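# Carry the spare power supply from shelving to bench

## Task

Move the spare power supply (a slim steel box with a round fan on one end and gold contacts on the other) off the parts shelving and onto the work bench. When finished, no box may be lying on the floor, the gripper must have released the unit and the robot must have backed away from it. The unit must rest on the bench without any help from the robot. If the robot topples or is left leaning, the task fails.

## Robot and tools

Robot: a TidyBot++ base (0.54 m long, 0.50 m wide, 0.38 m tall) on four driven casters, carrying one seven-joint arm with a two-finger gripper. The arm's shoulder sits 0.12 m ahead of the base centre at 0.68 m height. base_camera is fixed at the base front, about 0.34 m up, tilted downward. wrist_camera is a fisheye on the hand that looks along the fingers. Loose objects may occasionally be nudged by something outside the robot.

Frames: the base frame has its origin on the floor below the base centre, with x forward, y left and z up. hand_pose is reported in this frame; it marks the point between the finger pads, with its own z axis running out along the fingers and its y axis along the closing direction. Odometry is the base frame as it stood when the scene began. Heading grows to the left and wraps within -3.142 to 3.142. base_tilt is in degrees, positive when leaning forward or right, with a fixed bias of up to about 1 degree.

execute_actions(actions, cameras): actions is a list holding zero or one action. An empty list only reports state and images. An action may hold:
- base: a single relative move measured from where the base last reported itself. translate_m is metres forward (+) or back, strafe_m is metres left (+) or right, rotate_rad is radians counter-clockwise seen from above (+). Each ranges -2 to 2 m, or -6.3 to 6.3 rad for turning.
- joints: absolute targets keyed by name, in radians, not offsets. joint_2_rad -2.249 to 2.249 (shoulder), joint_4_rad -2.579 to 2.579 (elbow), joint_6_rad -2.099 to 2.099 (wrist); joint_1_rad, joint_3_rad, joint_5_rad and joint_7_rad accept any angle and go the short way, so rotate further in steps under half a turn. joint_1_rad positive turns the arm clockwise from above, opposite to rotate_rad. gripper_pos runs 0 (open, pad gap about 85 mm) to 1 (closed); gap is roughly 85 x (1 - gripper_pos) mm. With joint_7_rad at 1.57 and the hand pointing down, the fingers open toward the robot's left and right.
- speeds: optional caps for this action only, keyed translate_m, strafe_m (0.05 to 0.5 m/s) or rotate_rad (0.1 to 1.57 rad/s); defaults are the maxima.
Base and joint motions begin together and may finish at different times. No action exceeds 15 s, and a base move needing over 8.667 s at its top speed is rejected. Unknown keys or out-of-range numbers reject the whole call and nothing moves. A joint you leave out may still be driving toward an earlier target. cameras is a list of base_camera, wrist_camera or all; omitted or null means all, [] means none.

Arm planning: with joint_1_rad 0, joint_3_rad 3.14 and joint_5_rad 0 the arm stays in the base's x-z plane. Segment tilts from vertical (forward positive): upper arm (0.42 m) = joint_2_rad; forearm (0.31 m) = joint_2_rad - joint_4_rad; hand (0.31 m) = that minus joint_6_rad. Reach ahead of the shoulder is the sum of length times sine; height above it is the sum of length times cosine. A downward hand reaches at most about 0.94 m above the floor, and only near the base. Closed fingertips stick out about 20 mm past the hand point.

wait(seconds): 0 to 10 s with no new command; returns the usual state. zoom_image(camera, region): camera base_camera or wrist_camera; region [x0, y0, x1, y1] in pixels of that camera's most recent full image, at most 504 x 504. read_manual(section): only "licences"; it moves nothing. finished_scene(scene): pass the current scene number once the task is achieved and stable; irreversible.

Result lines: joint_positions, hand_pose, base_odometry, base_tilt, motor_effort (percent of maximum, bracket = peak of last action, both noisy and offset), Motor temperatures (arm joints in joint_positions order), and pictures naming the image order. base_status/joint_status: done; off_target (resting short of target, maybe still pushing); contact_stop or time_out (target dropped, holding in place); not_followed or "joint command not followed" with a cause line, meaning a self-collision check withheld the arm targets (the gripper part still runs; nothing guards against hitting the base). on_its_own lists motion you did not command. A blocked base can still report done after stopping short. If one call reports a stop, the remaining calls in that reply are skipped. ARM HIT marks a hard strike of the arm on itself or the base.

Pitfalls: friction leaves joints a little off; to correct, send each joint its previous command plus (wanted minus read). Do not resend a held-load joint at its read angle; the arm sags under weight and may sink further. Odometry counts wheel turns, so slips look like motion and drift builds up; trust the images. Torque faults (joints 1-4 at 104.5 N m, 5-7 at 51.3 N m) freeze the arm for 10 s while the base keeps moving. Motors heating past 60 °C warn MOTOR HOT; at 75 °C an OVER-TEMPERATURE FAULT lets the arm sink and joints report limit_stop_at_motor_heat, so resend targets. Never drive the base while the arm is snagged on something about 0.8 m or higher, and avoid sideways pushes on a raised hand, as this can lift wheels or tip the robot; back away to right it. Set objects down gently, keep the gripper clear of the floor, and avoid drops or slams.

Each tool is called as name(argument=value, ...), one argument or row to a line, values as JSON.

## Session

execute_actions(
  actions=[],
)

Scene clock: 0.00 s.
Motor temperatures (°C, as the motors report them): [29 26 27 28 36 36 36]
base_odometry: x=+0.000 y=+0.000 heading=+0.000 (m, m, rad; odometry frame)
base_tilt: forward=+0.0 right=-0.5 (deg)
base_status: not commanded
joint_positions: joint_1_rad=+0.026 joint_2_rad=-0.367 joint_3_rad=+3.172 joint_4_rad=-2.537 joint_5_rad=-0.044 joint_6_rad=-0.905 joint_7_rad=+1.578 gripper_pos=+0.000
joint_status: not commanded
motor_effort: joint_1_rad=+0 joint_2_rad=-1 joint_3_rad=+1 joint_4_rad=+17 joint_5_rad=-2 joint_6_rad=+0 joint_7_rad=-1 (%)
hand_pose: x=+0.2494 y=+0.0060 z=+0.5872 quat_wxyz=(-0.022, +0.999, -0.037, +0.034) (m; base frame)
pictures: base_camera, wrist_camera
camera_calibration (this result's frames):
wrist_camera: T_world_to_cam=[[-0.0945962, -0.994966, -0.0330828, 0.0538629], [-0.987839, 0.0979339, -0.120759, 0.378516], [0.123391, 0.0212571, -0.99213, 0.682816], [0, 0, 0, 1]] pos_world=[0.294754, 0.00200749, 0.724934]
Images, in order (width x height): base_camera 644x364, wrist_camera 644x476.

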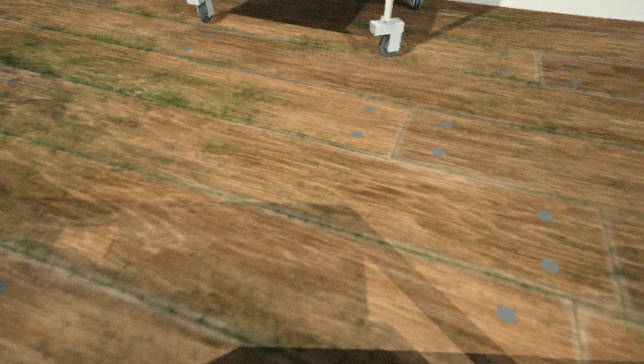

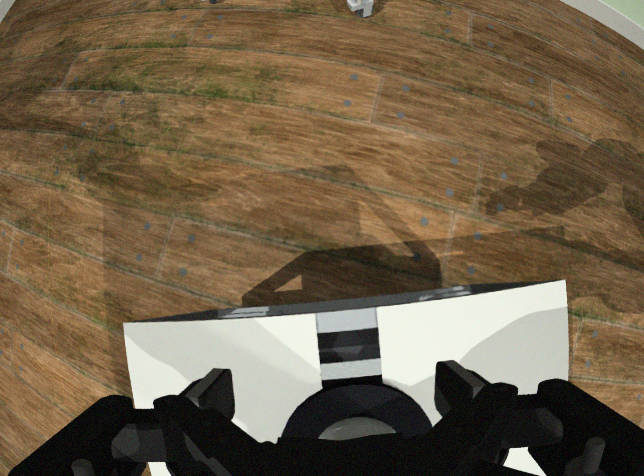

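execute_actions(
  actions=[
    {"joints":{"joint_6_rad":0.4,"joint_1_rad":-1.3,"joint_3_rad":3.13,"joint_5_rad":0.02}},
  ],
  cameras=["wrist_camera"],
)

Scene clock: 2.73 s.
Motor temperatures (°C, as the motors report them): [29 26 27 28 36 36 36]
base_odometry: x=+0.000 y=+0.000 heading=+0.000 (m, m, rad; odometry frame)
base_tilt: forward=+0.0 right=-0.5 (deg)
base_status: not commanded
joint_positions: joint_1_rad=-1.289 joint_2_rad=-0.367 joint_3_rad=+3.143 joint_4_rad=-2.537 joint_5_rad=-0.004 joint_6_rad=+0.372 joint_7_rad=+1.578 gripper_pos=+0.000
joint_status: all done
motor_effort: joint_1_rad=+1(1) joint_2_rad=-5(5) joint_3_rad=+1(2) joint_4_rad=+21(22) joint_5_rad=-2(2) joint_6_rad=+7(8) joint_7_rad=-1(1) (%)
hand_pose: x=+0.2333 y=+0.3959 z=+0.8272 quat_wxyz=(-0.373, +0.626, +0.470, +0.498) (m; base frame)
pictures: wrist_camera
camera_calibration (this result's frames):
wrist_camera: T_world_to_cam=[[0.954229, -0.298687, -0.0152826, -0.0868909], [-0.065219, -0.157945, -0.985292, 0.954625], [0.29188, 0.941191, -0.170195, -0.168802], [0, 0, 0, 1]] pos_world=[0.194443, 0.2837, 0.910526]
Images, in order (width x height): wrist_camera 644x476.

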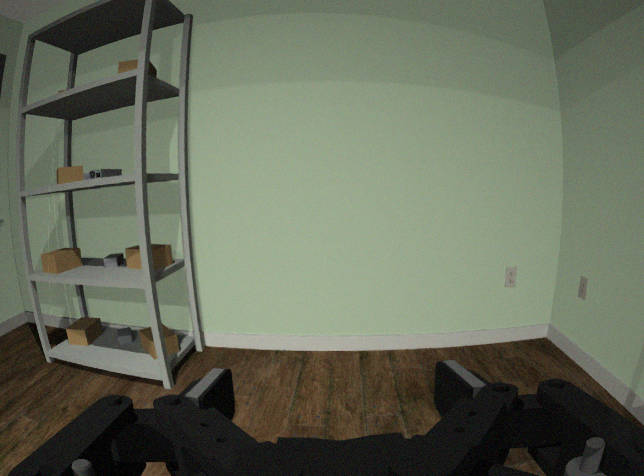

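zoom_image(
  camera="wrist_camera",
  region=[10, 130, 200, 230],
)

zoom_image(
  camera="wrist_camera",
  region=[0, 290, 220, 410],
)

Region (10, 130, 200, 230) of wrist_camera's 644x476 image, scaled by 2.653; it fills the top 265 rows of this view, and the rest is white.

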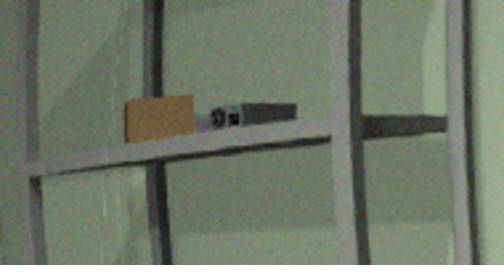

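Region (0, 290, 220, 410) of wrist_camera's 644x476 image, scaled by 2.291; it fills the top 275 rows of this view, and the rest is white.

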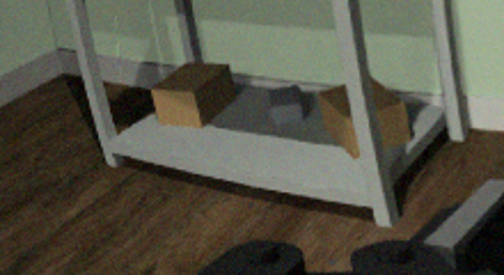

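execute_actions(
  actions=[
    {"base":{"rotate_rad":1.217},"joints":{"joint_1_rad":-1.0}},
  ],
)

Scene clock: 5.20 s.
Motor temperatures (°C, as the motors report them): [29 26 27 28 36 36 36]
base_odometry: x=+0.000 y=+0.000 heading=+1.216 (m, m, rad; odometry frame)
base_tilt: forward=+0.0 right=-0.5 (deg)
base_status: done
joint_positions: joint_1_rad=-1.012 joint_2_rad=-0.367 joint_3_rad=+3.139 joint_4_rad=-2.537 joint_5_rad=-0.003 joint_6_rad=+0.372 joint_7_rad=+1.578 gripper_pos=+0.000
joint_status: all done
motor_effort: joint_1_rad=+0(0) joint_2_rad=-5(6) joint_3_rad=+1(1) joint_4_rad=+22(22) joint_5_rad=-2(2) joint_6_rad=+7(7) joint_7_rad=-1(0) (%)
hand_pose: x=+0.3355 y=+0.3506 z=+0.8271 quat_wxyz=(-0.301, +0.683, +0.382, +0.545) (m; base frame)
pictures: base_camera, wrist_camera
camera_calibration (this result's frames):
wrist_camera: T_world_to_cam=[[0.838729, -0.544396, -0.0129267, -0.0749837], [-0.103332, -0.135803, -0.985332, 0.959166], [0.534655, 0.827763, -0.170155, -0.19768], [0, 0, 0, 1]] pos_world=[0.267694, 0.253069, 0.910492]
Images, in order (width x height): base_camera 644x364, wrist_camera 644x476.

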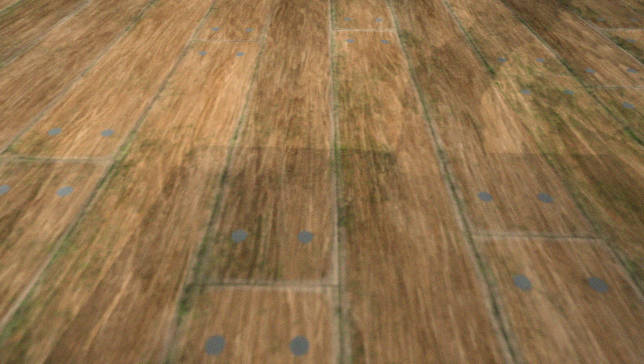

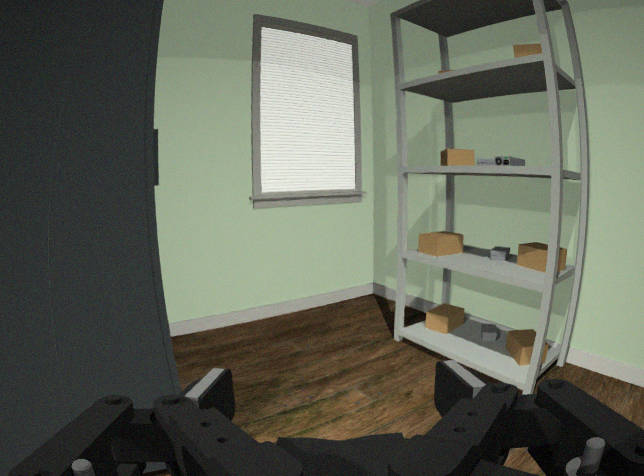

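execute_actions(
  actions=[
    {"base":{"translate_m":0.92},"joints":{"joint_1_rad":0.01,"joint_2_rad":-0.3,"joint_4_rad":-1.25,"joint_6_rad":-1.25}},
  ],
  cameras=[],
)

execute_actions(
  actions=[
    {"base":{"strafe_m":1.04}},
  ],
)

Scene clock: 8.50 s.
Motor temperatures (°C, as the motors report them): [29 26 27 28 36 36 36]
base_odometry: x=+0.318 y=+0.864 heading=+1.217 (m, m, rad; odometry frame)
base_tilt: forward=+0.0 right=-0.5 (deg)
base_status: done
joint_positions: joint_1_rad=-0.002 joint_2_rad=-0.308 joint_3_rad=+3.136 joint_4_rad=-1.274 joint_5_rad=-0.003 joint_6_rad=-1.220 joint_7_rad=+1.578 gripper_pos=+0.000
joint_status: all done
motor_effort: joint_1_rad=+0(3) joint_2_rad=-6(9) joint_3_rad=+2(3) joint_4_rad=+21(25) joint_5_rad=-2(2) joint_6_rad=+6(7) joint_7_rad=-1(1) (%)
hand_pose: x=+0.5041 y=+0.0055 z=+1.0821 quat_wxyz=(-0.001, +0.888, +0.007, +0.460) (m; base frame)
pictures: none
No camera images: the call's "cameras" was empty. Leave "cameras" out to get every camera's image.

Scene clock: 11.97 s.
Motor temperatures (°C, as the motors report them): [29 26 27 28 36 36 36]
base_odometry: x=-0.658 y=+1.224 heading=+1.217 (m, m, rad; odometry frame)
base_tilt: forward=+0.0 right=-0.5 (deg)
base_status: done
joint_positions: joint_1_rad=+0.000 joint_2_rad=-0.308 joint_3_rad=+3.134 joint_4_rad=-1.273 joint_5_rad=+0.000 joint_6_rad=-1.221 joint_7_rad=+1.578 gripper_pos=+0.000
joint_status: not commanded
motor_effort: joint_1_rad=+1(0) joint_2_rad=-6(6) joint_3_rad=+2(3) joint_4_rad=+21(21) joint_5_rad=-2(3) joint_6_rad=+6(6) joint_7_rad=-1(0) (%)
hand_pose: x=+0.5040 y=+0.0051 z=+1.0822 quat_wxyz=(+0.001, +0.888, +0.007, +0.460) (m; base frame)
pictures: base_camera, wrist_camera
camera_calibration (this result's frames):
wrist_camera: T_world_to_cam=[[-0.0134436, -0.999909, -0.000901238, 0.0176962], [-0.52958, 0.00788461, -0.848224, 1.24671], [0.848154, -0.0109259, -0.529638, 0.27694], [0, 0, 0, 1]] pos_world=[0.42558, 0.0108906, 1.20418]
Images, in order (width x height): base_camera 644x364, wrist_camera 644x476.

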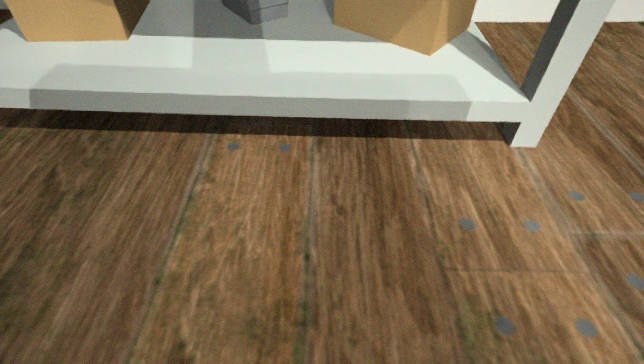

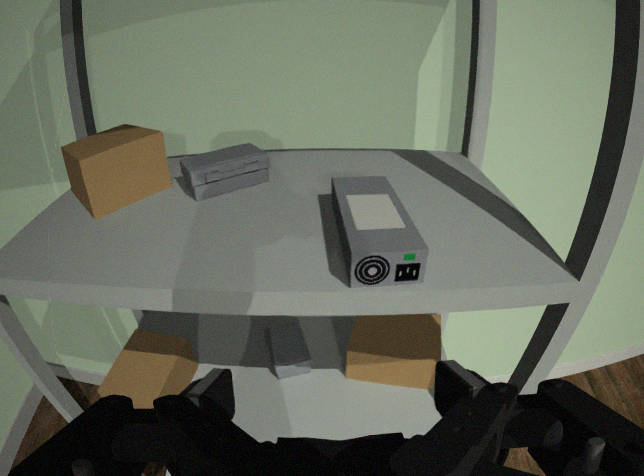

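zoom_image(
  camera="wrist_camera",
  region=[300, 160, 468, 310],
)

Region (300, 160, 468, 310) of wrist_camera's 644x476 image, scaled by 3.000; it fills the top 450 rows of this view, and the rest is white.

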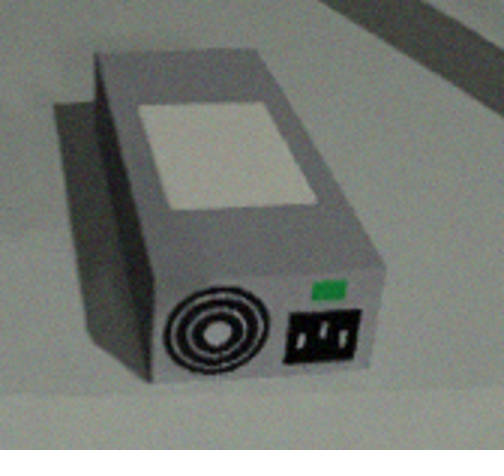

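execute_actions(
  actions=[
    {"base":{"strafe_m":-0.087},"joints":{"joint_1_rad":-0.075,"joint_2_rad":-0.05,"joint_4_rad":-0.94,"joint_6_rad":-1.45}},
  ],
  cameras=[],
)

execute_actions(
  actions=[
    {"base":{"translate_m":0.165},"speeds":{"translate_m":0.25}},
  ],
  cameras=["wrist_camera"],
)

Scene clock: 13.77 s.
Motor temperatures (°C, as the motors report them): [29 26 27 28 36 36 36]
base_odometry: x=-0.576 y=+1.194 heading=+1.217 (m, m, rad; odometry frame)
base_tilt: forward=+0.0 right=-0.6 (deg)
base_status: done
joint_positions: joint_1_rad=-0.063 joint_2_rad=-0.056 joint_3_rad=+3.134 joint_4_rad=-0.965 joint_5_rad=+0.001 joint_6_rad=-1.419 joint_7_rad=+1.578 gripper_pos=+0.000
joint_status: all done
motor_effort: joint_1_rad=+1(1) joint_2_rad=-13(15) joint_3_rad=+1(3) joint_4_rad=+19(21) joint_5_rad=-2(2) joint_6_rad=+5(7) joint_7_rad=+0(1) (%)
hand_pose: x=+0.5682 y=+0.0331 z=+1.0813 quat_wxyz=(-0.012, +0.918, +0.036, +0.396) (m; base frame)
pictures: none
No camera images: the call's "cameras" was empty. Leave "cameras" out to get every camera's image.

Scene clock: 15.30 s.
Motor temperatures (°C, as the motors report them): [29 26 27 28 36 36 36]
base_odometry: x=-0.520 y=+1.349 heading=+1.217 (m, m, rad; odometry frame)
base_tilt: forward=+0.0 right=-0.5 (deg)
base_status: done
joint_positions: joint_1_rad=-0.063 joint_2_rad=-0.051 joint_3_rad=+3.134 joint_4_rad=-0.962 joint_5_rad=+0.001 joint_6_rad=-1.421 joint_7_rad=+1.578 gripper_pos=+0.000
joint_status: not commanded
motor_effort: joint_1_rad=+1(1) joint_2_rad=-14(16) joint_3_rad=+1(1) joint_4_rad=+20(20) joint_5_rad=-1(1) joint_6_rad=+5(6) joint_7_rad=+0(0) (%)
hand_pose: x=+0.5699 y=+0.0334 z=+1.0798 quat_wxyz=(-0.012, +0.919, +0.036, +0.393) (m; base frame)
pictures: wrist_camera
camera_calibration (this result's frames):
wrist_camera: T_world_to_cam=[[0.0494629, -0.998776, 0.000830743, 0.00907905], [-0.647416, -0.0326957, -0.761435, 1.25414], [0.76053, 0.037125, -0.648241, 0.396432], [0, 0, 0, 1]] pos_world=[0.510002, 0.0353553, 1.21192]
Images, in order (width x height): wrist_camera 644x476.

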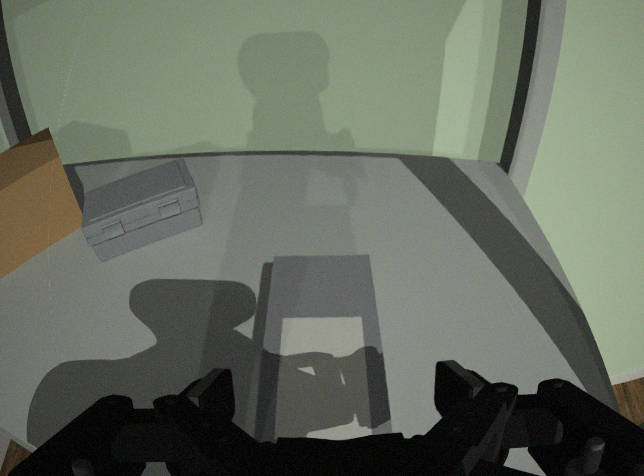

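execute_actions(
  actions=[
    {"base":{"strafe_m":0.005},"joints":{"joint_2_rad":0.04}},
  ],
  cameras=["wrist_camera"],
)

Scene clock: 16.33 s.
Motor temperatures (°C, as the motors report them): [29 26 27 28 36 36 36]
base_odometry: x=-0.524 y=+1.351 heading=+1.217 (m, m, rad; odometry frame)
base_tilt: forward=+0.0 right=-0.5 (deg)
base_status: done
joint_positions: joint_1_rad=-0.066 joint_2_rad=+0.037 joint_3_rad=+3.133 joint_4_rad=-0.959 joint_5_rad=+0.002 joint_6_rad=-1.421 joint_7_rad=+1.578 gripper_pos=+0.000
joint_status: all done
motor_effort: joint_1_rad=+1(2) joint_2_rad=-17(20) joint_3_rad=+1(2) joint_4_rad=+20(21) joint_5_rad=-3(3) joint_6_rad=+5(5) joint_7_rad=+0(1) (%)
hand_pose: x=+0.6031 y=+0.0365 z=+1.0403 quat_wxyz=(-0.011, +0.934, +0.038, +0.354) (m; base frame)
pictures: wrist_camera
camera_calibration (this result's frames):
wrist_camera: T_world_to_cam=[[0.0518188, -0.998653, 0.00266366, 0.00728479], [-0.708952, -0.0386648, -0.704196, 1.22343], [0.70335, 0.0346022, -0.710001, 0.444282], [0, 0, 0, 1]] pos_world=[0.554492, 0.0392057, 1.17696]
Images, in order (width x height): wrist_camera 644x476.

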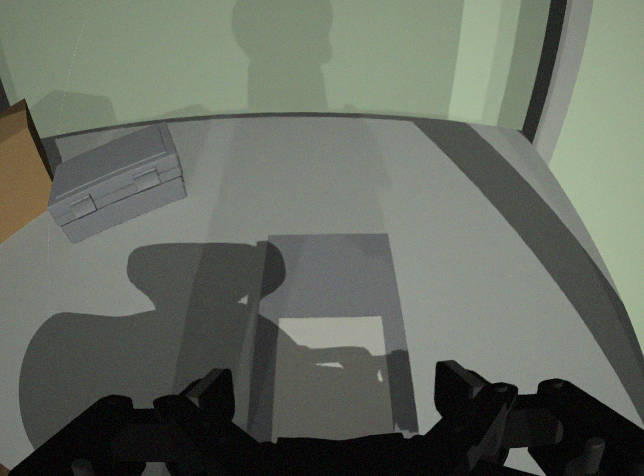

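Centred and at the same height as before; lowering and gripping.

execute_actions(
  actions=[
    {"joints":{"joint_2_rad":0.122}},
  ],
  cameras=["wrist_camera"],
)

execute_actions(
  actions=[
    {"joints":{"gripper_pos":1}},
  ],
  cameras=["wrist_camera"],
)

Scene clock: 17.40 s.
Motor temperatures (°C, as the motors report them): [29 26 27 28 36 36 36]
base_odometry: x=-0.524 y=+1.351 heading=+1.217 (m, m, rad; odometry frame)
base_tilt: forward=+0.0 right=-0.5 (deg)
base_status: not commanded
joint_positions: joint_1_rad=-0.066 joint_2_rad=+0.118 joint_3_rad=+3.133 joint_4_rad=-0.958 joint_5_rad=+0.002 joint_6_rad=-1.421 joint_7_rad=+1.578 gripper_pos=+0.000
joint_status: all done
motor_effort: joint_1_rad=+0(0) joint_2_rad=-21(22) joint_3_rad=+1(1) joint_4_rad=+21(22) joint_5_rad=-2(1) joint_6_rad=+4(5) joint_7_rad=-1(1) (%)
hand_pose: x=+0.6306 y=+0.0383 z=+1.0004 quat_wxyz=(-0.010, +0.948, +0.038, +0.317) (m; base frame)
pictures: wrist_camera
camera_calibration (this result's frames):
wrist_camera: T_world_to_cam=[[0.0520729, -0.998636, 0.00374209, 0.00653022], [-0.762725, -0.0421898, -0.645345, 1.19004], [0.644623, 0.0307508, -0.763882, 0.48765], [0, 0, 0, 1]] pos_world=[0.592985, 0.0417334, 1.14047]
Images, in order (width x height): wrist_camera 644x476.

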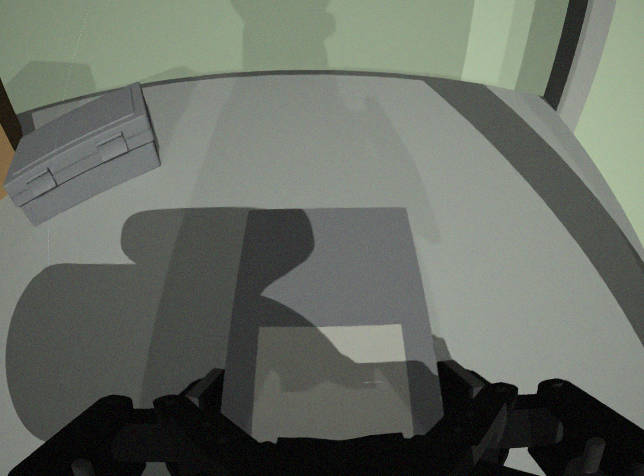

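Scene clock: 18.50 s.
Motor temperatures (°C, as the motors report them): [29 26 27 28 36 36 36]
base_odometry: x=-0.524 y=+1.351 heading=+1.217 (m, m, rad; odometry frame)
base_tilt: forward=+0.0 right=-0.5 (deg)
base_status: not commanded
joint_positions: joint_1_rad=-0.070 joint_2_rad=+0.115 joint_3_rad=+3.131 joint_4_rad=-0.947 joint_5_rad=+0.003 joint_6_rad=-1.431 joint_7_rad=+1.578 gripper_pos=+0.173
joint_status: gripper_pos off_target (ended at +0.173, target +1.000)
motor_effort: joint_1_rad=+1(4) joint_2_rad=-19(23) joint_3_rad=+2(4) joint_4_rad=+20(25) joint_5_rad=+0(2) joint_6_rad=+6(8) joint_7_rad=+1(3) (%)
hand_pose: x=+0.6282 y=+0.0406 z=+1.0047 quat_wxyz=(-0.010, +0.947, +0.041, +0.318) (m; base frame)
pictures: wrist_camera
camera_calibration (this result's frames):
wrist_camera: T_world_to_cam=[[0.0571365, -0.998356, 0.00464112, 0.00483309], [-0.760104, -0.0465143, -0.648134, 1.19247], [0.647284, 0.0335044, -0.761512, 0.488301], [0, 0, 0, 1]] pos_world=[0.590057, 0.0439319, 1.14471]
Images, in order (width x height): wrist_camera 644x476.

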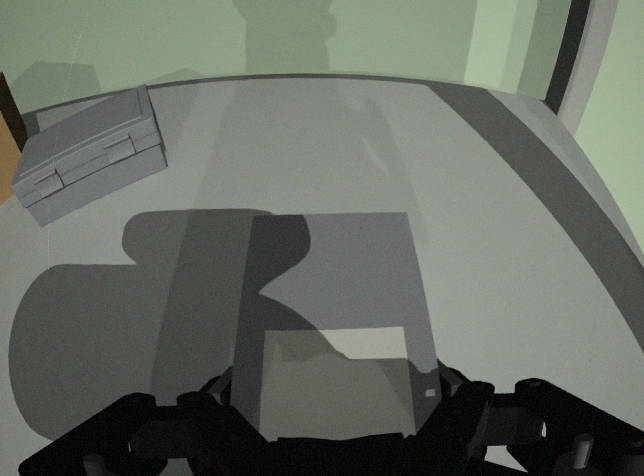

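execute_actions(
  actions=[
    {"joints":{"joint_2_rad":0.02,"joint_4_rad":-0.8,"joint_6_rad":-1.58}},
  ],
  cameras=[],
)

execute_actions(
  actions=[
    {"base":{"translate_m":-0.2},"joints":{"joint_1_rad":0.01,"joint_2_rad":-0.3,"joint_4_rad":-1.1},"speeds":{"translate_m":0.3}},
  ],
  cameras=["wrist_camera"],
)

Scene clock: 19.97 s.
Motor temperatures (°C, as the motors report them): [29 26 27 28 36 36 36]
base_odometry: x=-0.524 y=+1.351 heading=+1.217 (m, m, rad; odometry frame)
base_tilt: forward=+0.0 right=-0.5 (deg)
base_status: not commanded
joint_positions: joint_1_rad=-0.070 joint_2_rad=+0.059 joint_3_rad=+3.131 joint_4_rad=-0.854 joint_5_rad=+0.003 joint_6_rad=-1.580 joint_7_rad=+1.578 gripper_pos=+0.173
joint_status: joint_4_rad off_target (ended at -0.854, target -0.800); the others done
motor_effort: joint_1_rad=+1(1) joint_2_rad=-22(29) joint_3_rad=+1(2) joint_4_rad=+25(28) joint_5_rad=-1(0) joint_6_rad=+8(9) joint_7_rad=+0(1) (%)
hand_pose: x=+0.5789 y=+0.0368 z=+1.0460 quat_wxyz=(-0.010, +0.947, +0.040, +0.318) (m; base frame)
pictures: none
No camera images: the call's "cameras" was empty. Leave "cameras" out to get every camera's image.

Scene clock: 21.83 s.
Motor temperatures (°C, as the motors report them): [29 26 27 28 36 36 36]
base_odometry: x=-0.594 y=+1.163 heading=+1.217 (m, m, rad; odometry frame)
base_tilt: forward=+0.0 right=-0.5 (deg)
base_status: done
joint_positions: joint_1_rad=-0.004 joint_2_rad=-0.285 joint_3_rad=+3.131 joint_4_rad=-1.113 joint_5_rad=+0.004 joint_6_rad=-1.589 joint_7_rad=+1.578 gripper_pos=+0.173
joint_status: all done
motor_effort: joint_1_rad=+0(1) joint_2_rad=-9(29) joint_3_rad=+2(0) joint_4_rad=+25(27) joint_5_rad=-2(2) joint_6_rad=+9(11) joint_7_rad=-1(0) (%)
hand_pose: x=+0.4383 y=+0.0054 z=+1.0654 quat_wxyz=(+0.002, +0.935, +0.009, +0.355) (m; base frame)
pictures: wrist_camera
camera_calibration (this result's frames):
wrist_camera: T_world_to_cam=[[-0.0106193, -0.999917, 0.00725645, 0.00715618], [-0.709411, 0.00241935, -0.704791, 1.12369], [0.704715, -0.0126322, -0.709378, 0.578154], [0, 0, 0, 1]] pos_world=[0.389799, 0.0117403, 1.20204]
Images, in order (width x height): wrist_camera 644x476.

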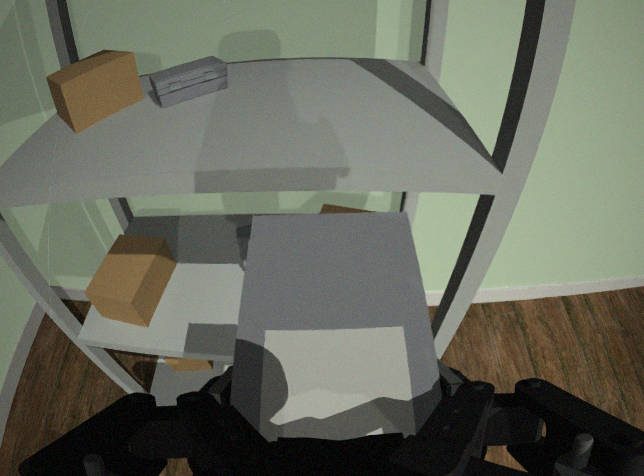

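execute_actions(
  actions=[
    {"base":{"rotate_rad":-3.0},"speeds":{"rotate_rad":1.3}},
  ],
)

Scene clock: 25.40 s.
Motor temperatures (°C, as the motors report them): [29 26 27 28 36 36 36]
base_odometry: x=-0.593 y=+1.163 heading=-1.782 (m, m, rad; odometry frame)
base_tilt: forward=+0.0 right=-0.5 (deg)
base_status: done
joint_positions: joint_1_rad=+0.002 joint_2_rad=-0.285 joint_3_rad=+3.130 joint_4_rad=-1.113 joint_5_rad=+0.004 joint_6_rad=-1.589 joint_7_rad=+1.578 gripper_pos=+0.173
joint_status: not commanded
motor_effort: joint_1_rad=+1(3) joint_2_rad=-8(10) joint_3_rad=+1(5) joint_4_rad=+25(25) joint_5_rad=-2(2) joint_6_rad=+9(9) joint_7_rad=+0(0) (%)
hand_pose: x=+0.4384 y=+0.0042 z=+1.0653 quat_wxyz=(+0.003, +0.935, +0.007, +0.355) (m; base frame)
pictures: base_camera, wrist_camera
camera_calibration (this result's frames):
wrist_camera: T_world_to_cam=[[-0.0147997, -0.99986, 0.00778038, 0.00725565], [-0.709671, 0.00502224, -0.704515, 1.12351], [0.704378, -0.0159481, -0.709646, 0.578389], [0, 0, 0, 1]] pos_world=[0.390024, 0.0108363, 1.20192]
Images, in order (width x height): base_camera 644x364, wrist_camera 644x476.

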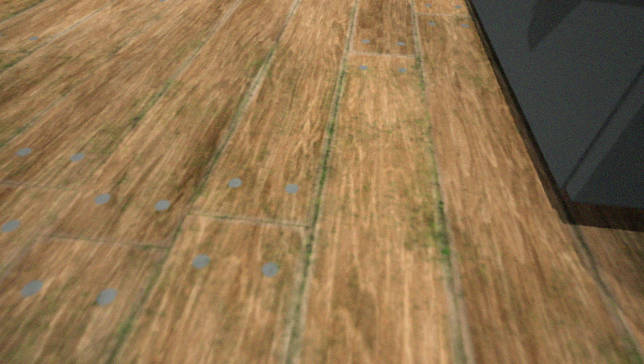

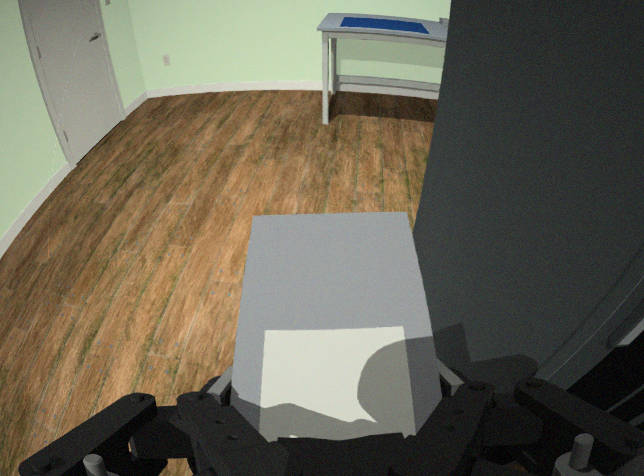

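execute_actions(
  actions=[
    {"base":{"strafe_m":0.13}},
  ],
  cameras=[],
)

execute_actions(
  actions=[
    {"base":{"rotate_rad":-0.142}},
  ],
  cameras=["base_camera"],
)

Scene clock: 27.07 s.
Motor temperatures (°C, as the motors report them): [29 26 27 28 36 36 36]
base_odometry: x=-0.466 y=+1.136 heading=-1.784 (m, m, rad; odometry frame)
base_tilt: forward=+0.0 right=-0.5 (deg)
base_status: done
joint_positions: joint_1_rad=+0.003 joint_2_rad=-0.285 joint_3_rad=+3.125 joint_4_rad=-1.113 joint_5_rad=+0.006 joint_6_rad=-1.589 joint_7_rad=+1.578 gripper_pos=+0.173
joint_status: not commanded
motor_effort: joint_1_rad=+1(2) joint_2_rad=-8(9) joint_3_rad=+2(4) joint_4_rad=+25(26) joint_5_rad=-2(0) joint_6_rad=+9(9) joint_7_rad=+0(0) (%)
hand_pose: x=+0.4384 y=+0.0055 z=+1.0653 quat_wxyz=(+0.004, +0.935, +0.009, +0.355) (m; base frame)
pictures: none
No camera images: the call's "cameras" was empty. Leave "cameras" out to get every camera's image.

Scene clock: 28.00 s.
Motor temperatures (°C, as the motors report them): [29 26 27 28 36 36 36]
base_odometry: x=-0.466 y=+1.136 heading=-1.926 (m, m, rad; odometry frame)
base_tilt: forward=+0.0 right=-0.5 (deg)
base_status: done
joint_positions: joint_1_rad=+0.006 joint_2_rad=-0.285 joint_3_rad=+3.130 joint_4_rad=-1.113 joint_5_rad=+0.006 joint_6_rad=-1.589 joint_7_rad=+1.578 gripper_pos=+0.173
joint_status: not commanded
motor_effort: joint_1_rad=+1(3) joint_2_rad=-9(9) joint_3_rad=+2(4) joint_4_rad=+25(25) joint_5_rad=-1(0) joint_6_rad=+9(9) joint_7_rad=+0(1) (%)
hand_pose: x=+0.4385 y=+0.0024 z=+1.0653 quat_wxyz=(+0.005, +0.935, +0.005, +0.355) (m; base frame)
pictures: base_camera
Images, in order (width x height): base_camera 644x364.

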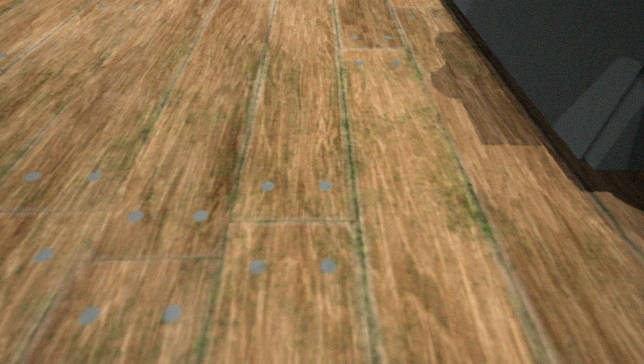

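execute_actions(
  actions=[
    {"base":{"rotate_rad":0.04}},
  ],
  cameras=[],
)

execute_actions(
  actions=[
    {"base":{"translate_m":2.0}},
  ],
)

Scene clock: 28.83 s.
Motor temperatures (°C, as the motors report them): [29 26 27 28 36 36 36]
base_odometry: x=-0.466 y=+1.136 heading=-1.886 (m, m, rad; odometry frame)
base_tilt: forward=+0.0 right=-0.5 (deg)
base_status: done
joint_positions: joint_1_rad=+0.006 joint_2_rad=-0.285 joint_3_rad=+3.128 joint_4_rad=-1.113 joint_5_rad=+0.007 joint_6_rad=-1.589 joint_7_rad=+1.578 gripper_pos=+0.173
joint_status: not commanded
motor_effort: joint_1_rad=+1(2) joint_2_rad=-9(9) joint_3_rad=+2(5) joint_4_rad=+25(25) joint_5_rad=-1(1) joint_6_rad=+9(9) joint_7_rad=-1(0) (%)
hand_pose: x=+0.4384 y=+0.0032 z=+1.0653 quat_wxyz=(+0.005, +0.935, +0.006, +0.355) (m; base frame)
pictures: none
No camera images: the call's "cameras" was empty. Leave "cameras" out to get every camera's image.

Scene clock: 34.27 s.
Motor temperatures (°C, as the motors report them): [29 26 27 28 36 36 36]
base_odometry: x=-1.089 y=-0.765 heading=-1.887 (m, m, rad; odometry frame)
base_tilt: forward=+0.0 right=-0.5 (deg)
base_status: done
joint_positions: joint_1_rad=+0.006 joint_2_rad=-0.277 joint_3_rad=+3.128 joint_4_rad=-1.114 joint_5_rad=+0.007 joint_6_rad=-1.591 joint_7_rad=+1.578 gripper_pos=+0.173
joint_status: not commanded
motor_effort: joint_1_rad=+1(2) joint_2_rad=-9(12) joint_3_rad=+1(3) joint_4_rad=+25(26) joint_5_rad=-2(0) joint_6_rad=+9(10) joint_7_rad=-1(1) (%)
hand_pose: x=+0.4412 y=+0.0032 z=+1.0618 quat_wxyz=(+0.005, +0.937, +0.006, +0.349) (m; base frame)
pictures: base_camera, wrist_camera
camera_calibration (this result's frames):
wrist_camera: T_world_to_cam=[[-0.0177905, -0.99979, 0.010161, 0.0051266], [-0.717434, 0.0056865, -0.696603, 1.118], [0.696399, -0.0196827, -0.717385, 0.585691], [0, 0, 0, 1]] pos_world=[0.394309, 0.010296, 1.19892]
Images, in order (width x height): base_camera 644x364, wrist_camera 644x476.

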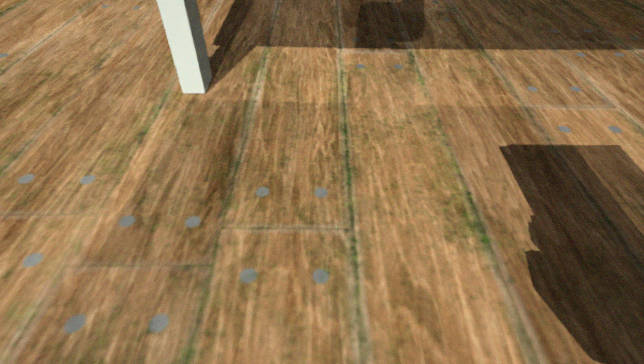

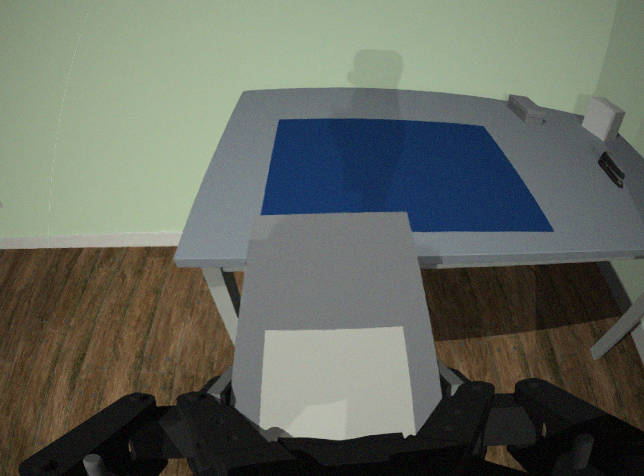

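execute_actions(
  actions=[
    {"base":{"translate_m":0.33},"joints":{"joint_2_rad":0.02,"joint_4_rad":-1.3,"joint_6_rad":-1.0},"speeds":{"translate_m":0.35}},
  ],
  cameras=["wrist_camera"],
)

Scene clock: 36.60 s.
Motor temperatures (°C, as the motors report them): [29 26 27 28 36 36 36]
base_odometry: x=-1.192 y=-1.078 heading=-1.888 (m, m, rad; odometry frame)
base_tilt: forward=+0.0 right=-0.5 (deg)
base_status: done
joint_positions: joint_1_rad=+0.006 joint_2_rad=+0.076 joint_3_rad=+3.128 joint_4_rad=-1.333 joint_5_rad=+0.007 joint_6_rad=-1.052 joint_7_rad=+1.578 gripper_pos=+0.173
joint_status: joint_2_rad off_target (ended at +0.076, target +0.020); the others done
motor_effort: joint_1_rad=+0(1) joint_2_rad=-27(36) joint_3_rad=+1(3) joint_4_rad=+30(33) joint_5_rad=-2(1) joint_6_rad=+9(11) joint_7_rad=+0(1) (%)
hand_pose: x=+0.6570 y=+0.0037 z=+0.9100 quat_wxyz=(+0.003, +0.943, +0.007, +0.334) (m; base frame)
pictures: wrist_camera
camera_calibration (this result's frames):
wrist_camera: T_world_to_cam=[[-0.0139173, -0.999874, 0.00760622, 0.010777], [-0.740301, 0.00519029, -0.672256, 1.16], [0.672131, -0.0149868, -0.74028, 0.363311], [0, 0, 0, 1]] pos_world=[0.614707, 0.0101998, 1.04869]
Images, in order (width x height): wrist_camera 644x476.

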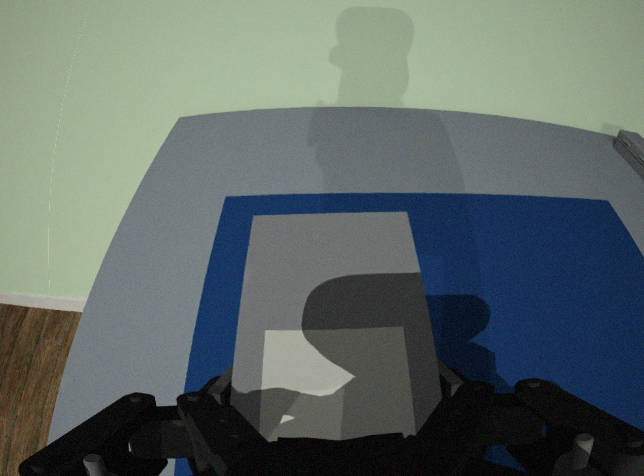

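execute_actions(
  actions=[
    {"joints":{"joint_4_rad":-1.55,"joint_6_rad":-0.79}},
  ],
  cameras=[],
)

execute_actions(
  actions=[
    {"joints":{"joint_4_rad":-1.61,"joint_6_rad":-0.73}},
  ],
  cameras=["wrist_camera"],
)

Scene clock: 38.13 s.
Motor temperatures (°C, as the motors report them): [29 26 27 28 36 36 36]
base_odometry: x=-1.192 y=-1.078 heading=-1.888 (m, m, rad; odometry frame)
base_tilt: forward=+0.0 right=-0.5 (deg)
base_status: not commanded
joint_positions: joint_1_rad=+0.006 joint_2_rad=+0.072 joint_3_rad=+3.128 joint_4_rad=-1.575 joint_5_rad=+0.007 joint_6_rad=-0.848 joint_7_rad=+1.578 gripper_pos=+0.173
joint_status: joint_6_rad off_target (ended at -0.848, target -0.790); the others done
motor_effort: joint_1_rad=+0(1) joint_2_rad=-27(29) joint_3_rad=+1(1) joint_4_rad=+30(32) joint_5_rad=-2(1) joint_6_rad=+8(9) joint_7_rad=-1(1) (%)
hand_pose: x=+0.6499 y=+0.0040 z=+0.8287 quat_wxyz=(+0.002, +0.948, +0.008, +0.317) (m; base frame)
pictures: none
No camera images: the call's "cameras" was empty. Leave "cameras" out to get every camera's image.

Scene clock: 38.93 s.
Motor temperatures (°C, as the motors report them): [29 26 27 28 36 36 36]
base_odometry: x=-1.192 y=-1.078 heading=-1.888 (m, m, rad; odometry frame)
base_tilt: forward=+0.0 right=-0.5 (deg)
base_status: not commanded
joint_positions: joint_1_rad=+0.006 joint_2_rad=+0.072 joint_3_rad=+3.128 joint_4_rad=-1.632 joint_5_rad=+0.007 joint_6_rad=-0.788 joint_7_rad=+1.578 gripper_pos=+0.173
joint_status: joint_6_rad off_target (ended at -0.788, target -0.730); the others done
motor_effort: joint_1_rad=+0(0) joint_2_rad=-27(28) joint_3_rad=+1(1) joint_4_rad=+30(32) joint_5_rad=-2(1) joint_6_rad=+8(9) joint_7_rad=+0(1) (%)
hand_pose: x=+0.6487 y=+0.0041 z=+0.8117 quat_wxyz=(+0.002, +0.948, +0.008, +0.319) (m; base frame)
pictures: wrist_camera
camera_calibration (this result's frames):
wrist_camera: T_world_to_cam=[[-0.0119122, -0.999894, 0.00835353, 0.00987406], [-0.761156, 0.00364971, -0.648558, 1.08206], [0.648459, -0.0140841, -0.761119, 0.328309], [0, 0, 0, 1]] pos_world=[0.610842, 0.0105477, 0.95158]
Images, in order (width x height): wrist_camera 644x476.

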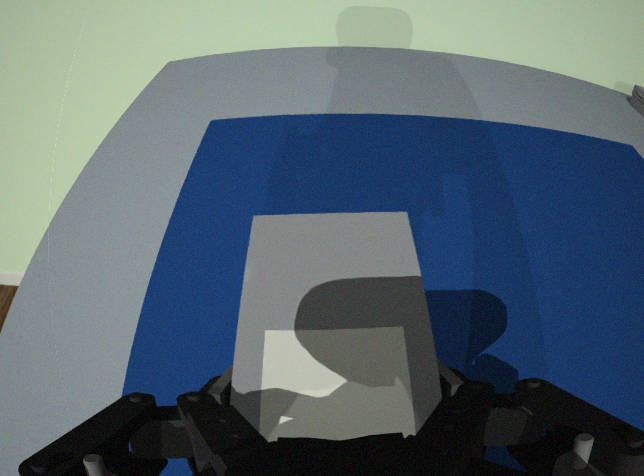

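execute_actions(
  actions=[
    {"joints":{"joint_4_rad":-1.665,"joint_6_rad":-0.68}},
  ],
  cameras=[],
)

Scene clock: 39.80 s.
Motor temperatures (°C, as the motors report them): [29 26 27 28 36 36 36]
base_odometry: x=-1.192 y=-1.078 heading=-1.888 (m, m, rad; odometry frame)
base_tilt: forward=+0.0 right=-0.5 (deg)
base_status: not commanded
joint_positions: joint_1_rad=+0.006 joint_2_rad=+0.071 joint_3_rad=+3.128 joint_4_rad=-1.687 joint_5_rad=+0.007 joint_6_rad=-0.738 joint_7_rad=+1.578 gripper_pos=+0.173
joint_status: joint_6_rad off_target (ended at -0.738, target -0.680); the others done
motor_effort: joint_1_rad=+1(1) joint_2_rad=-27(28) joint_3_rad=+1(1) joint_4_rad=+30(31) joint_5_rad=-1(1) joint_6_rad=+8(10) joint_7_rad=+0(1) (%)
hand_pose: x=+0.6448 y=+0.0041 z=+0.7940 quat_wxyz=(+0.002, +0.948, +0.009, +0.317) (m; base frame)
pictures: none
No camera images: the call's "cameras" was empty. Leave "cameras" out to get every camera's image.

execute_actions(
  actions=[
    {"joints":{"joint_4_rad":-1.715,"joint_6_rad":-0.63}},
  ],
  cameras=[],
)

Scene clock: 40.60 s.
Motor temperatures (°C, as the motors report them): [29 26 27 28 36 36 36]
base_odometry: x=-1.192 y=-1.078 heading=-1.888 (m, m, rad; odometry frame)
base_tilt: forward=+0.0 right=-0.5 (deg)
base_status: not commanded
joint_positions: joint_1_rad=+0.006 joint_2_rad=+0.071 joint_3_rad=+3.128 joint_4_rad=-1.736 joint_5_rad=+0.007 joint_6_rad=-0.688 joint_7_rad=+1.578 gripper_pos=+0.173
joint_status: joint_6_rad off_target (ended at -0.688, target -0.630); the others done
motor_effort: joint_1_rad=+1(0) joint_2_rad=-27(28) joint_3_rad=+1(1) joint_4_rad=+30(31) joint_5_rad=-2(1) joint_6_rad=+8(9) joint_7_rad=-1(1) (%)
hand_pose: x=+0.6418 y=+0.0042 z=+0.7793 quat_wxyz=(+0.002, +0.948, +0.009, +0.318) (m; base frame)
pictures: none
No camera images: the call's "cameras" was empty. Leave "cameras" out to get every camera's image.

execute_actions(
  actions=[
    {"joints":{"joint_4_rad":-1.765,"joint_6_rad":-0.58}},
  ],
  cameras=["wrist_camera"],
)

Scene clock: 42.27 s.
Motor temperatures (°C, as the motors report them): [29 26 27 28 36 36 36]
base_odometry: x=-1.192 y=-1.078 heading=-1.888 (m, m, rad; odometry frame)
base_tilt: forward=+0.0 right=-0.5 (deg)
base_status: not commanded
joint_positions: joint_1_rad=+0.006 joint_2_rad=+0.054 joint_3_rad=+3.128 joint_4_rad=-1.769 joint_5_rad=+0.007 joint_6_rad=-0.638 joint_7_rad=+1.578 gripper_pos=+0.173
joint_status: joint_6_rad off_target (ended at -0.638, target -0.580); the others done
motor_effort: joint_1_rad=+0(1) joint_2_rad=-23(27) joint_3_rad=+1(1) joint_4_rad=+27(30) joint_5_rad=-1(1) joint_6_rad=+8(8) joint_7_rad=+0(0) (%)
hand_pose: x=+0.6419 y=+0.0043 z=+0.7815 quat_wxyz=(+0.002, +0.943, +0.009, +0.334) (m; base frame)
pictures: wrist_camera
camera_calibration (this result's frames):
wrist_camera: T_world_to_cam=[[-0.0112161, -0.999907, 0.00779154, 0.0102742], [-0.740407, 0.00306768, -0.672152, 1.06244], [0.672066, -0.0133079, -0.740372, 0.278467], [0, 0, 0, 1]] pos_world=[0.599606, 0.0107198, 0.920212]
Images, in order (width x height): wrist_camera 644x476.

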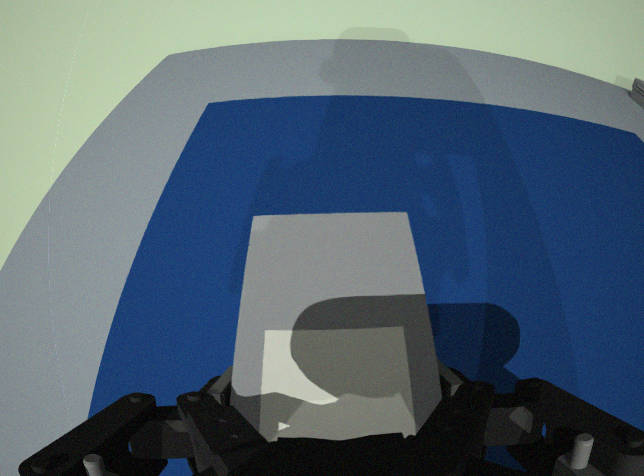

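execute_actions(
  actions=[
    {"joints":{"joint_6_rad":-0.68,"joint_2_rad":0.04}},
  ],
  cameras=[],
)

execute_actions(
  actions=[
    {"joints":{"gripper_pos":0}},
  ],
  cameras=[],
)

execute_actions(
  actions=[
    {"joints":{"joint_2_rad":-0.1}},
  ],
  cameras=[],
)

execute_actions(
  actions=[
    {"base":{"translate_m":-0.4},"joints":{"joint_2_rad":-0.45}},
  ],
  cameras=["wrist_camera"],
)

execute_actions(
  actions=[
    {"joints":{"joint_1_rad":-3.0}},
  ],
  cameras=["wrist_camera"],
)

Scene clock: 43.00 s.
Motor temperatures (°C, as the motors report them): [29 26 27 28 36 36 36]
base_odometry: x=-1.192 y=-1.078 heading=-1.888 (m, m, rad; odometry frame)
base_tilt: forward=+0.0 right=-0.5 (deg)
base_status: not commanded
joint_positions: joint_1_rad=+0.006 joint_2_rad=+0.054 joint_3_rad=+3.128 joint_4_rad=-1.767 joint_5_rad=+0.007 joint_6_rad=-0.649 joint_7_rad=+1.578 gripper_pos=+0.173
joint_status: all done
motor_effort: joint_1_rad=+0(0) joint_2_rad=-21(24) joint_3_rad=+0(0) joint_4_rad=+21(28) joint_5_rad=-1(1) joint_6_rad=+3(8) joint_7_rad=+0(0) (%)
hand_pose: x=+0.6399 y=+0.0043 z=+0.7804 quat_wxyz=(+0.002, +0.944, +0.009, +0.329) (m; base frame)
pictures: none
No camera images: the call's "cameras" was empty. Leave "cameras" out to get every camera's image.

Scene clock: 44.10 s.
Motor temperatures (°C, as the motors report them): [29 26 27 28 36 36 36]
base_odometry: x=-1.192 y=-1.078 heading=-1.888 (m, m, rad; odometry frame)
base_tilt: forward=+0.0 right=-0.5 (deg)
base_status: not commanded
joint_positions: joint_1_rad=+0.006 joint_2_rad=+0.053 joint_3_rad=+3.128 joint_4_rad=-1.767 joint_5_rad=+0.007 joint_6_rad=-0.650 joint_7_rad=+1.578 gripper_pos=+0.000
joint_status: all done
motor_effort: joint_1_rad=+0(0) joint_2_rad=-20(21) joint_3_rad=+1(0) joint_4_rad=+22(22) joint_5_rad=-1(1) joint_6_rad=+4(4) joint_7_rad=-1(0) (%)
hand_pose: x=+0.6397 y=+0.0043 z=+0.7812 quat_wxyz=(+0.002, +0.944, +0.009, +0.330) (m; base frame)
pictures: none
No camera images: the call's "cameras" was empty. Leave "cameras" out to get every camera's image.

Scene clock: 45.17 s.
Motor temperatures (°C, as the motors report them): [29 26 27 28 36 36 36]
base_odometry: x=-1.192 y=-1.078 heading=-1.888 (m, m, rad; odometry frame)
base_tilt: forward=+0.0 right=-0.5 (deg)
base_status: not commanded
joint_positions: joint_1_rad=+0.006 joint_2_rad=-0.098 joint_3_rad=+3.128 joint_4_rad=-1.767 joint_5_rad=+0.007 joint_6_rad=-0.650 joint_7_rad=+1.578 gripper_pos=+0.000
joint_status: all done
motor_effort: joint_1_rad=+0(1) joint_2_rad=-16(21) joint_3_rad=+1(1) joint_4_rad=+23(24) joint_5_rad=-2(1) joint_6_rad=+5(5) joint_7_rad=+0(0) (%)
hand_pose: x=+0.6189 y=+0.0044 z=+0.8581 quat_wxyz=(+0.003, +0.916, +0.009, +0.400) (m; base frame)
pictures: none
No camera images: the call's "cameras" was empty. Leave "cameras" out to get every camera's image.

Scene clock: 47.40 s.
Motor temperatures (°C, as the motors report them): [29 26 27 28 36 36 36]
base_odometry: x=-1.067 y=-0.698 heading=-1.889 (m, m, rad; odometry frame)
base_tilt: forward=+0.0 right=-0.5 (deg)
base_status: done
joint_positions: joint_1_rad=+0.006 joint_2_rad=-0.450 joint_3_rad=+3.128 joint_4_rad=-1.767 joint_5_rad=+0.007 joint_6_rad=-0.653 joint_7_rad=+1.578 gripper_pos=+0.000
joint_status: all done
motor_effort: joint_1_rad=+1(2) joint_2_rad=-4(19) joint_3_rad=+1(4) joint_4_rad=+24(25) joint_5_rad=-2(2) joint_6_rad=+7(7) joint_7_rad=-1(1) (%)
hand_pose: x=+0.5271 y=+0.0049 z=+1.0187 quat_wxyz=(+0.006, +0.833, +0.008, +0.553) (m; base frame)
pictures: wrist_camera
camera_calibration (this result's frames):
wrist_camera: T_world_to_cam=[[-0.0144181, -0.999886, 0.00446669, 0.0128228], [-0.335768, 0.000633838, -0.941944, 1.19837], [0.941834, -0.0150808, -0.335739, -0.0231543], [0, 0, 0, 1]] pos_world=[0.424368, 0.0117126, 1.12097]
Images, in order (width x height): wrist_camera 644x476.

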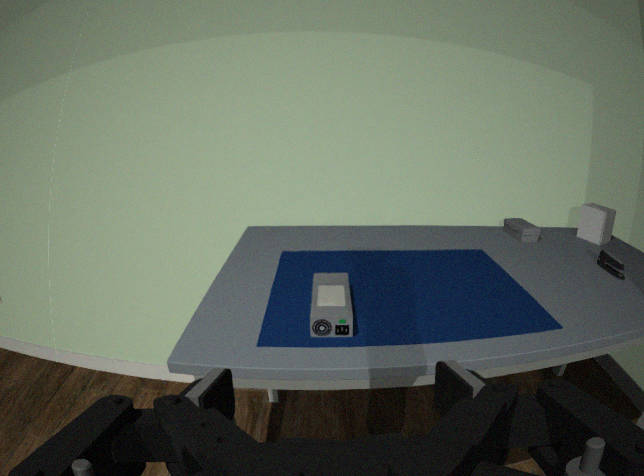

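Scene clock: 51.23 s.
Motor temperatures (°C, as the motors report them): [29 26 27 28 36 36 36]
base_odometry: x=-1.067 y=-0.698 heading=-1.889 (m, m, rad; odometry frame)
base_tilt: forward=+0.0 right=-0.5 (deg)
base_status: not commanded
joint_positions: joint_1_rad=-2.989 joint_2_rad=-0.450 joint_3_rad=+3.128 joint_4_rad=-1.767 joint_5_rad=+0.007 joint_6_rad=-0.653 joint_7_rad=+1.578 gripper_pos=+0.000
joint_status: all done
motor_effort: joint_1_rad=+1(1) joint_2_rad=-4(4) joint_3_rad=+1(2) joint_4_rad=+24(24) joint_5_rad=-1(1) joint_6_rad=+7(7) joint_7_rad=+0(1) (%)
hand_pose: x=-0.2854 y=+0.0547 z=+1.0187 quat_wxyz=(-0.551, +0.053, +0.832, +0.046) (m; base frame)
pictures: wrist_camera
camera_calibration (this result's frames):
wrist_camera: T_world_to_cam=[[0.160316, 0.987056, 0.00446678, -0.00797057], [0.332074, -0.0496722, -0.941944, 1.1189], [-0.92953, 0.152492, -0.335739, 0.199538], [0, 0, 0, 1]] pos_world=[-0.184804, 0.0330178, 1.12097]
Images, in order (width x height): wrist_camera 644x476.

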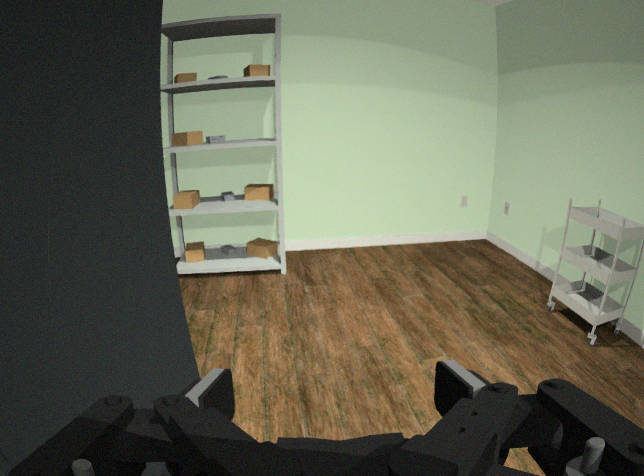

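finished_scene(
  scene=2,
)

The scene is finished: the task was done.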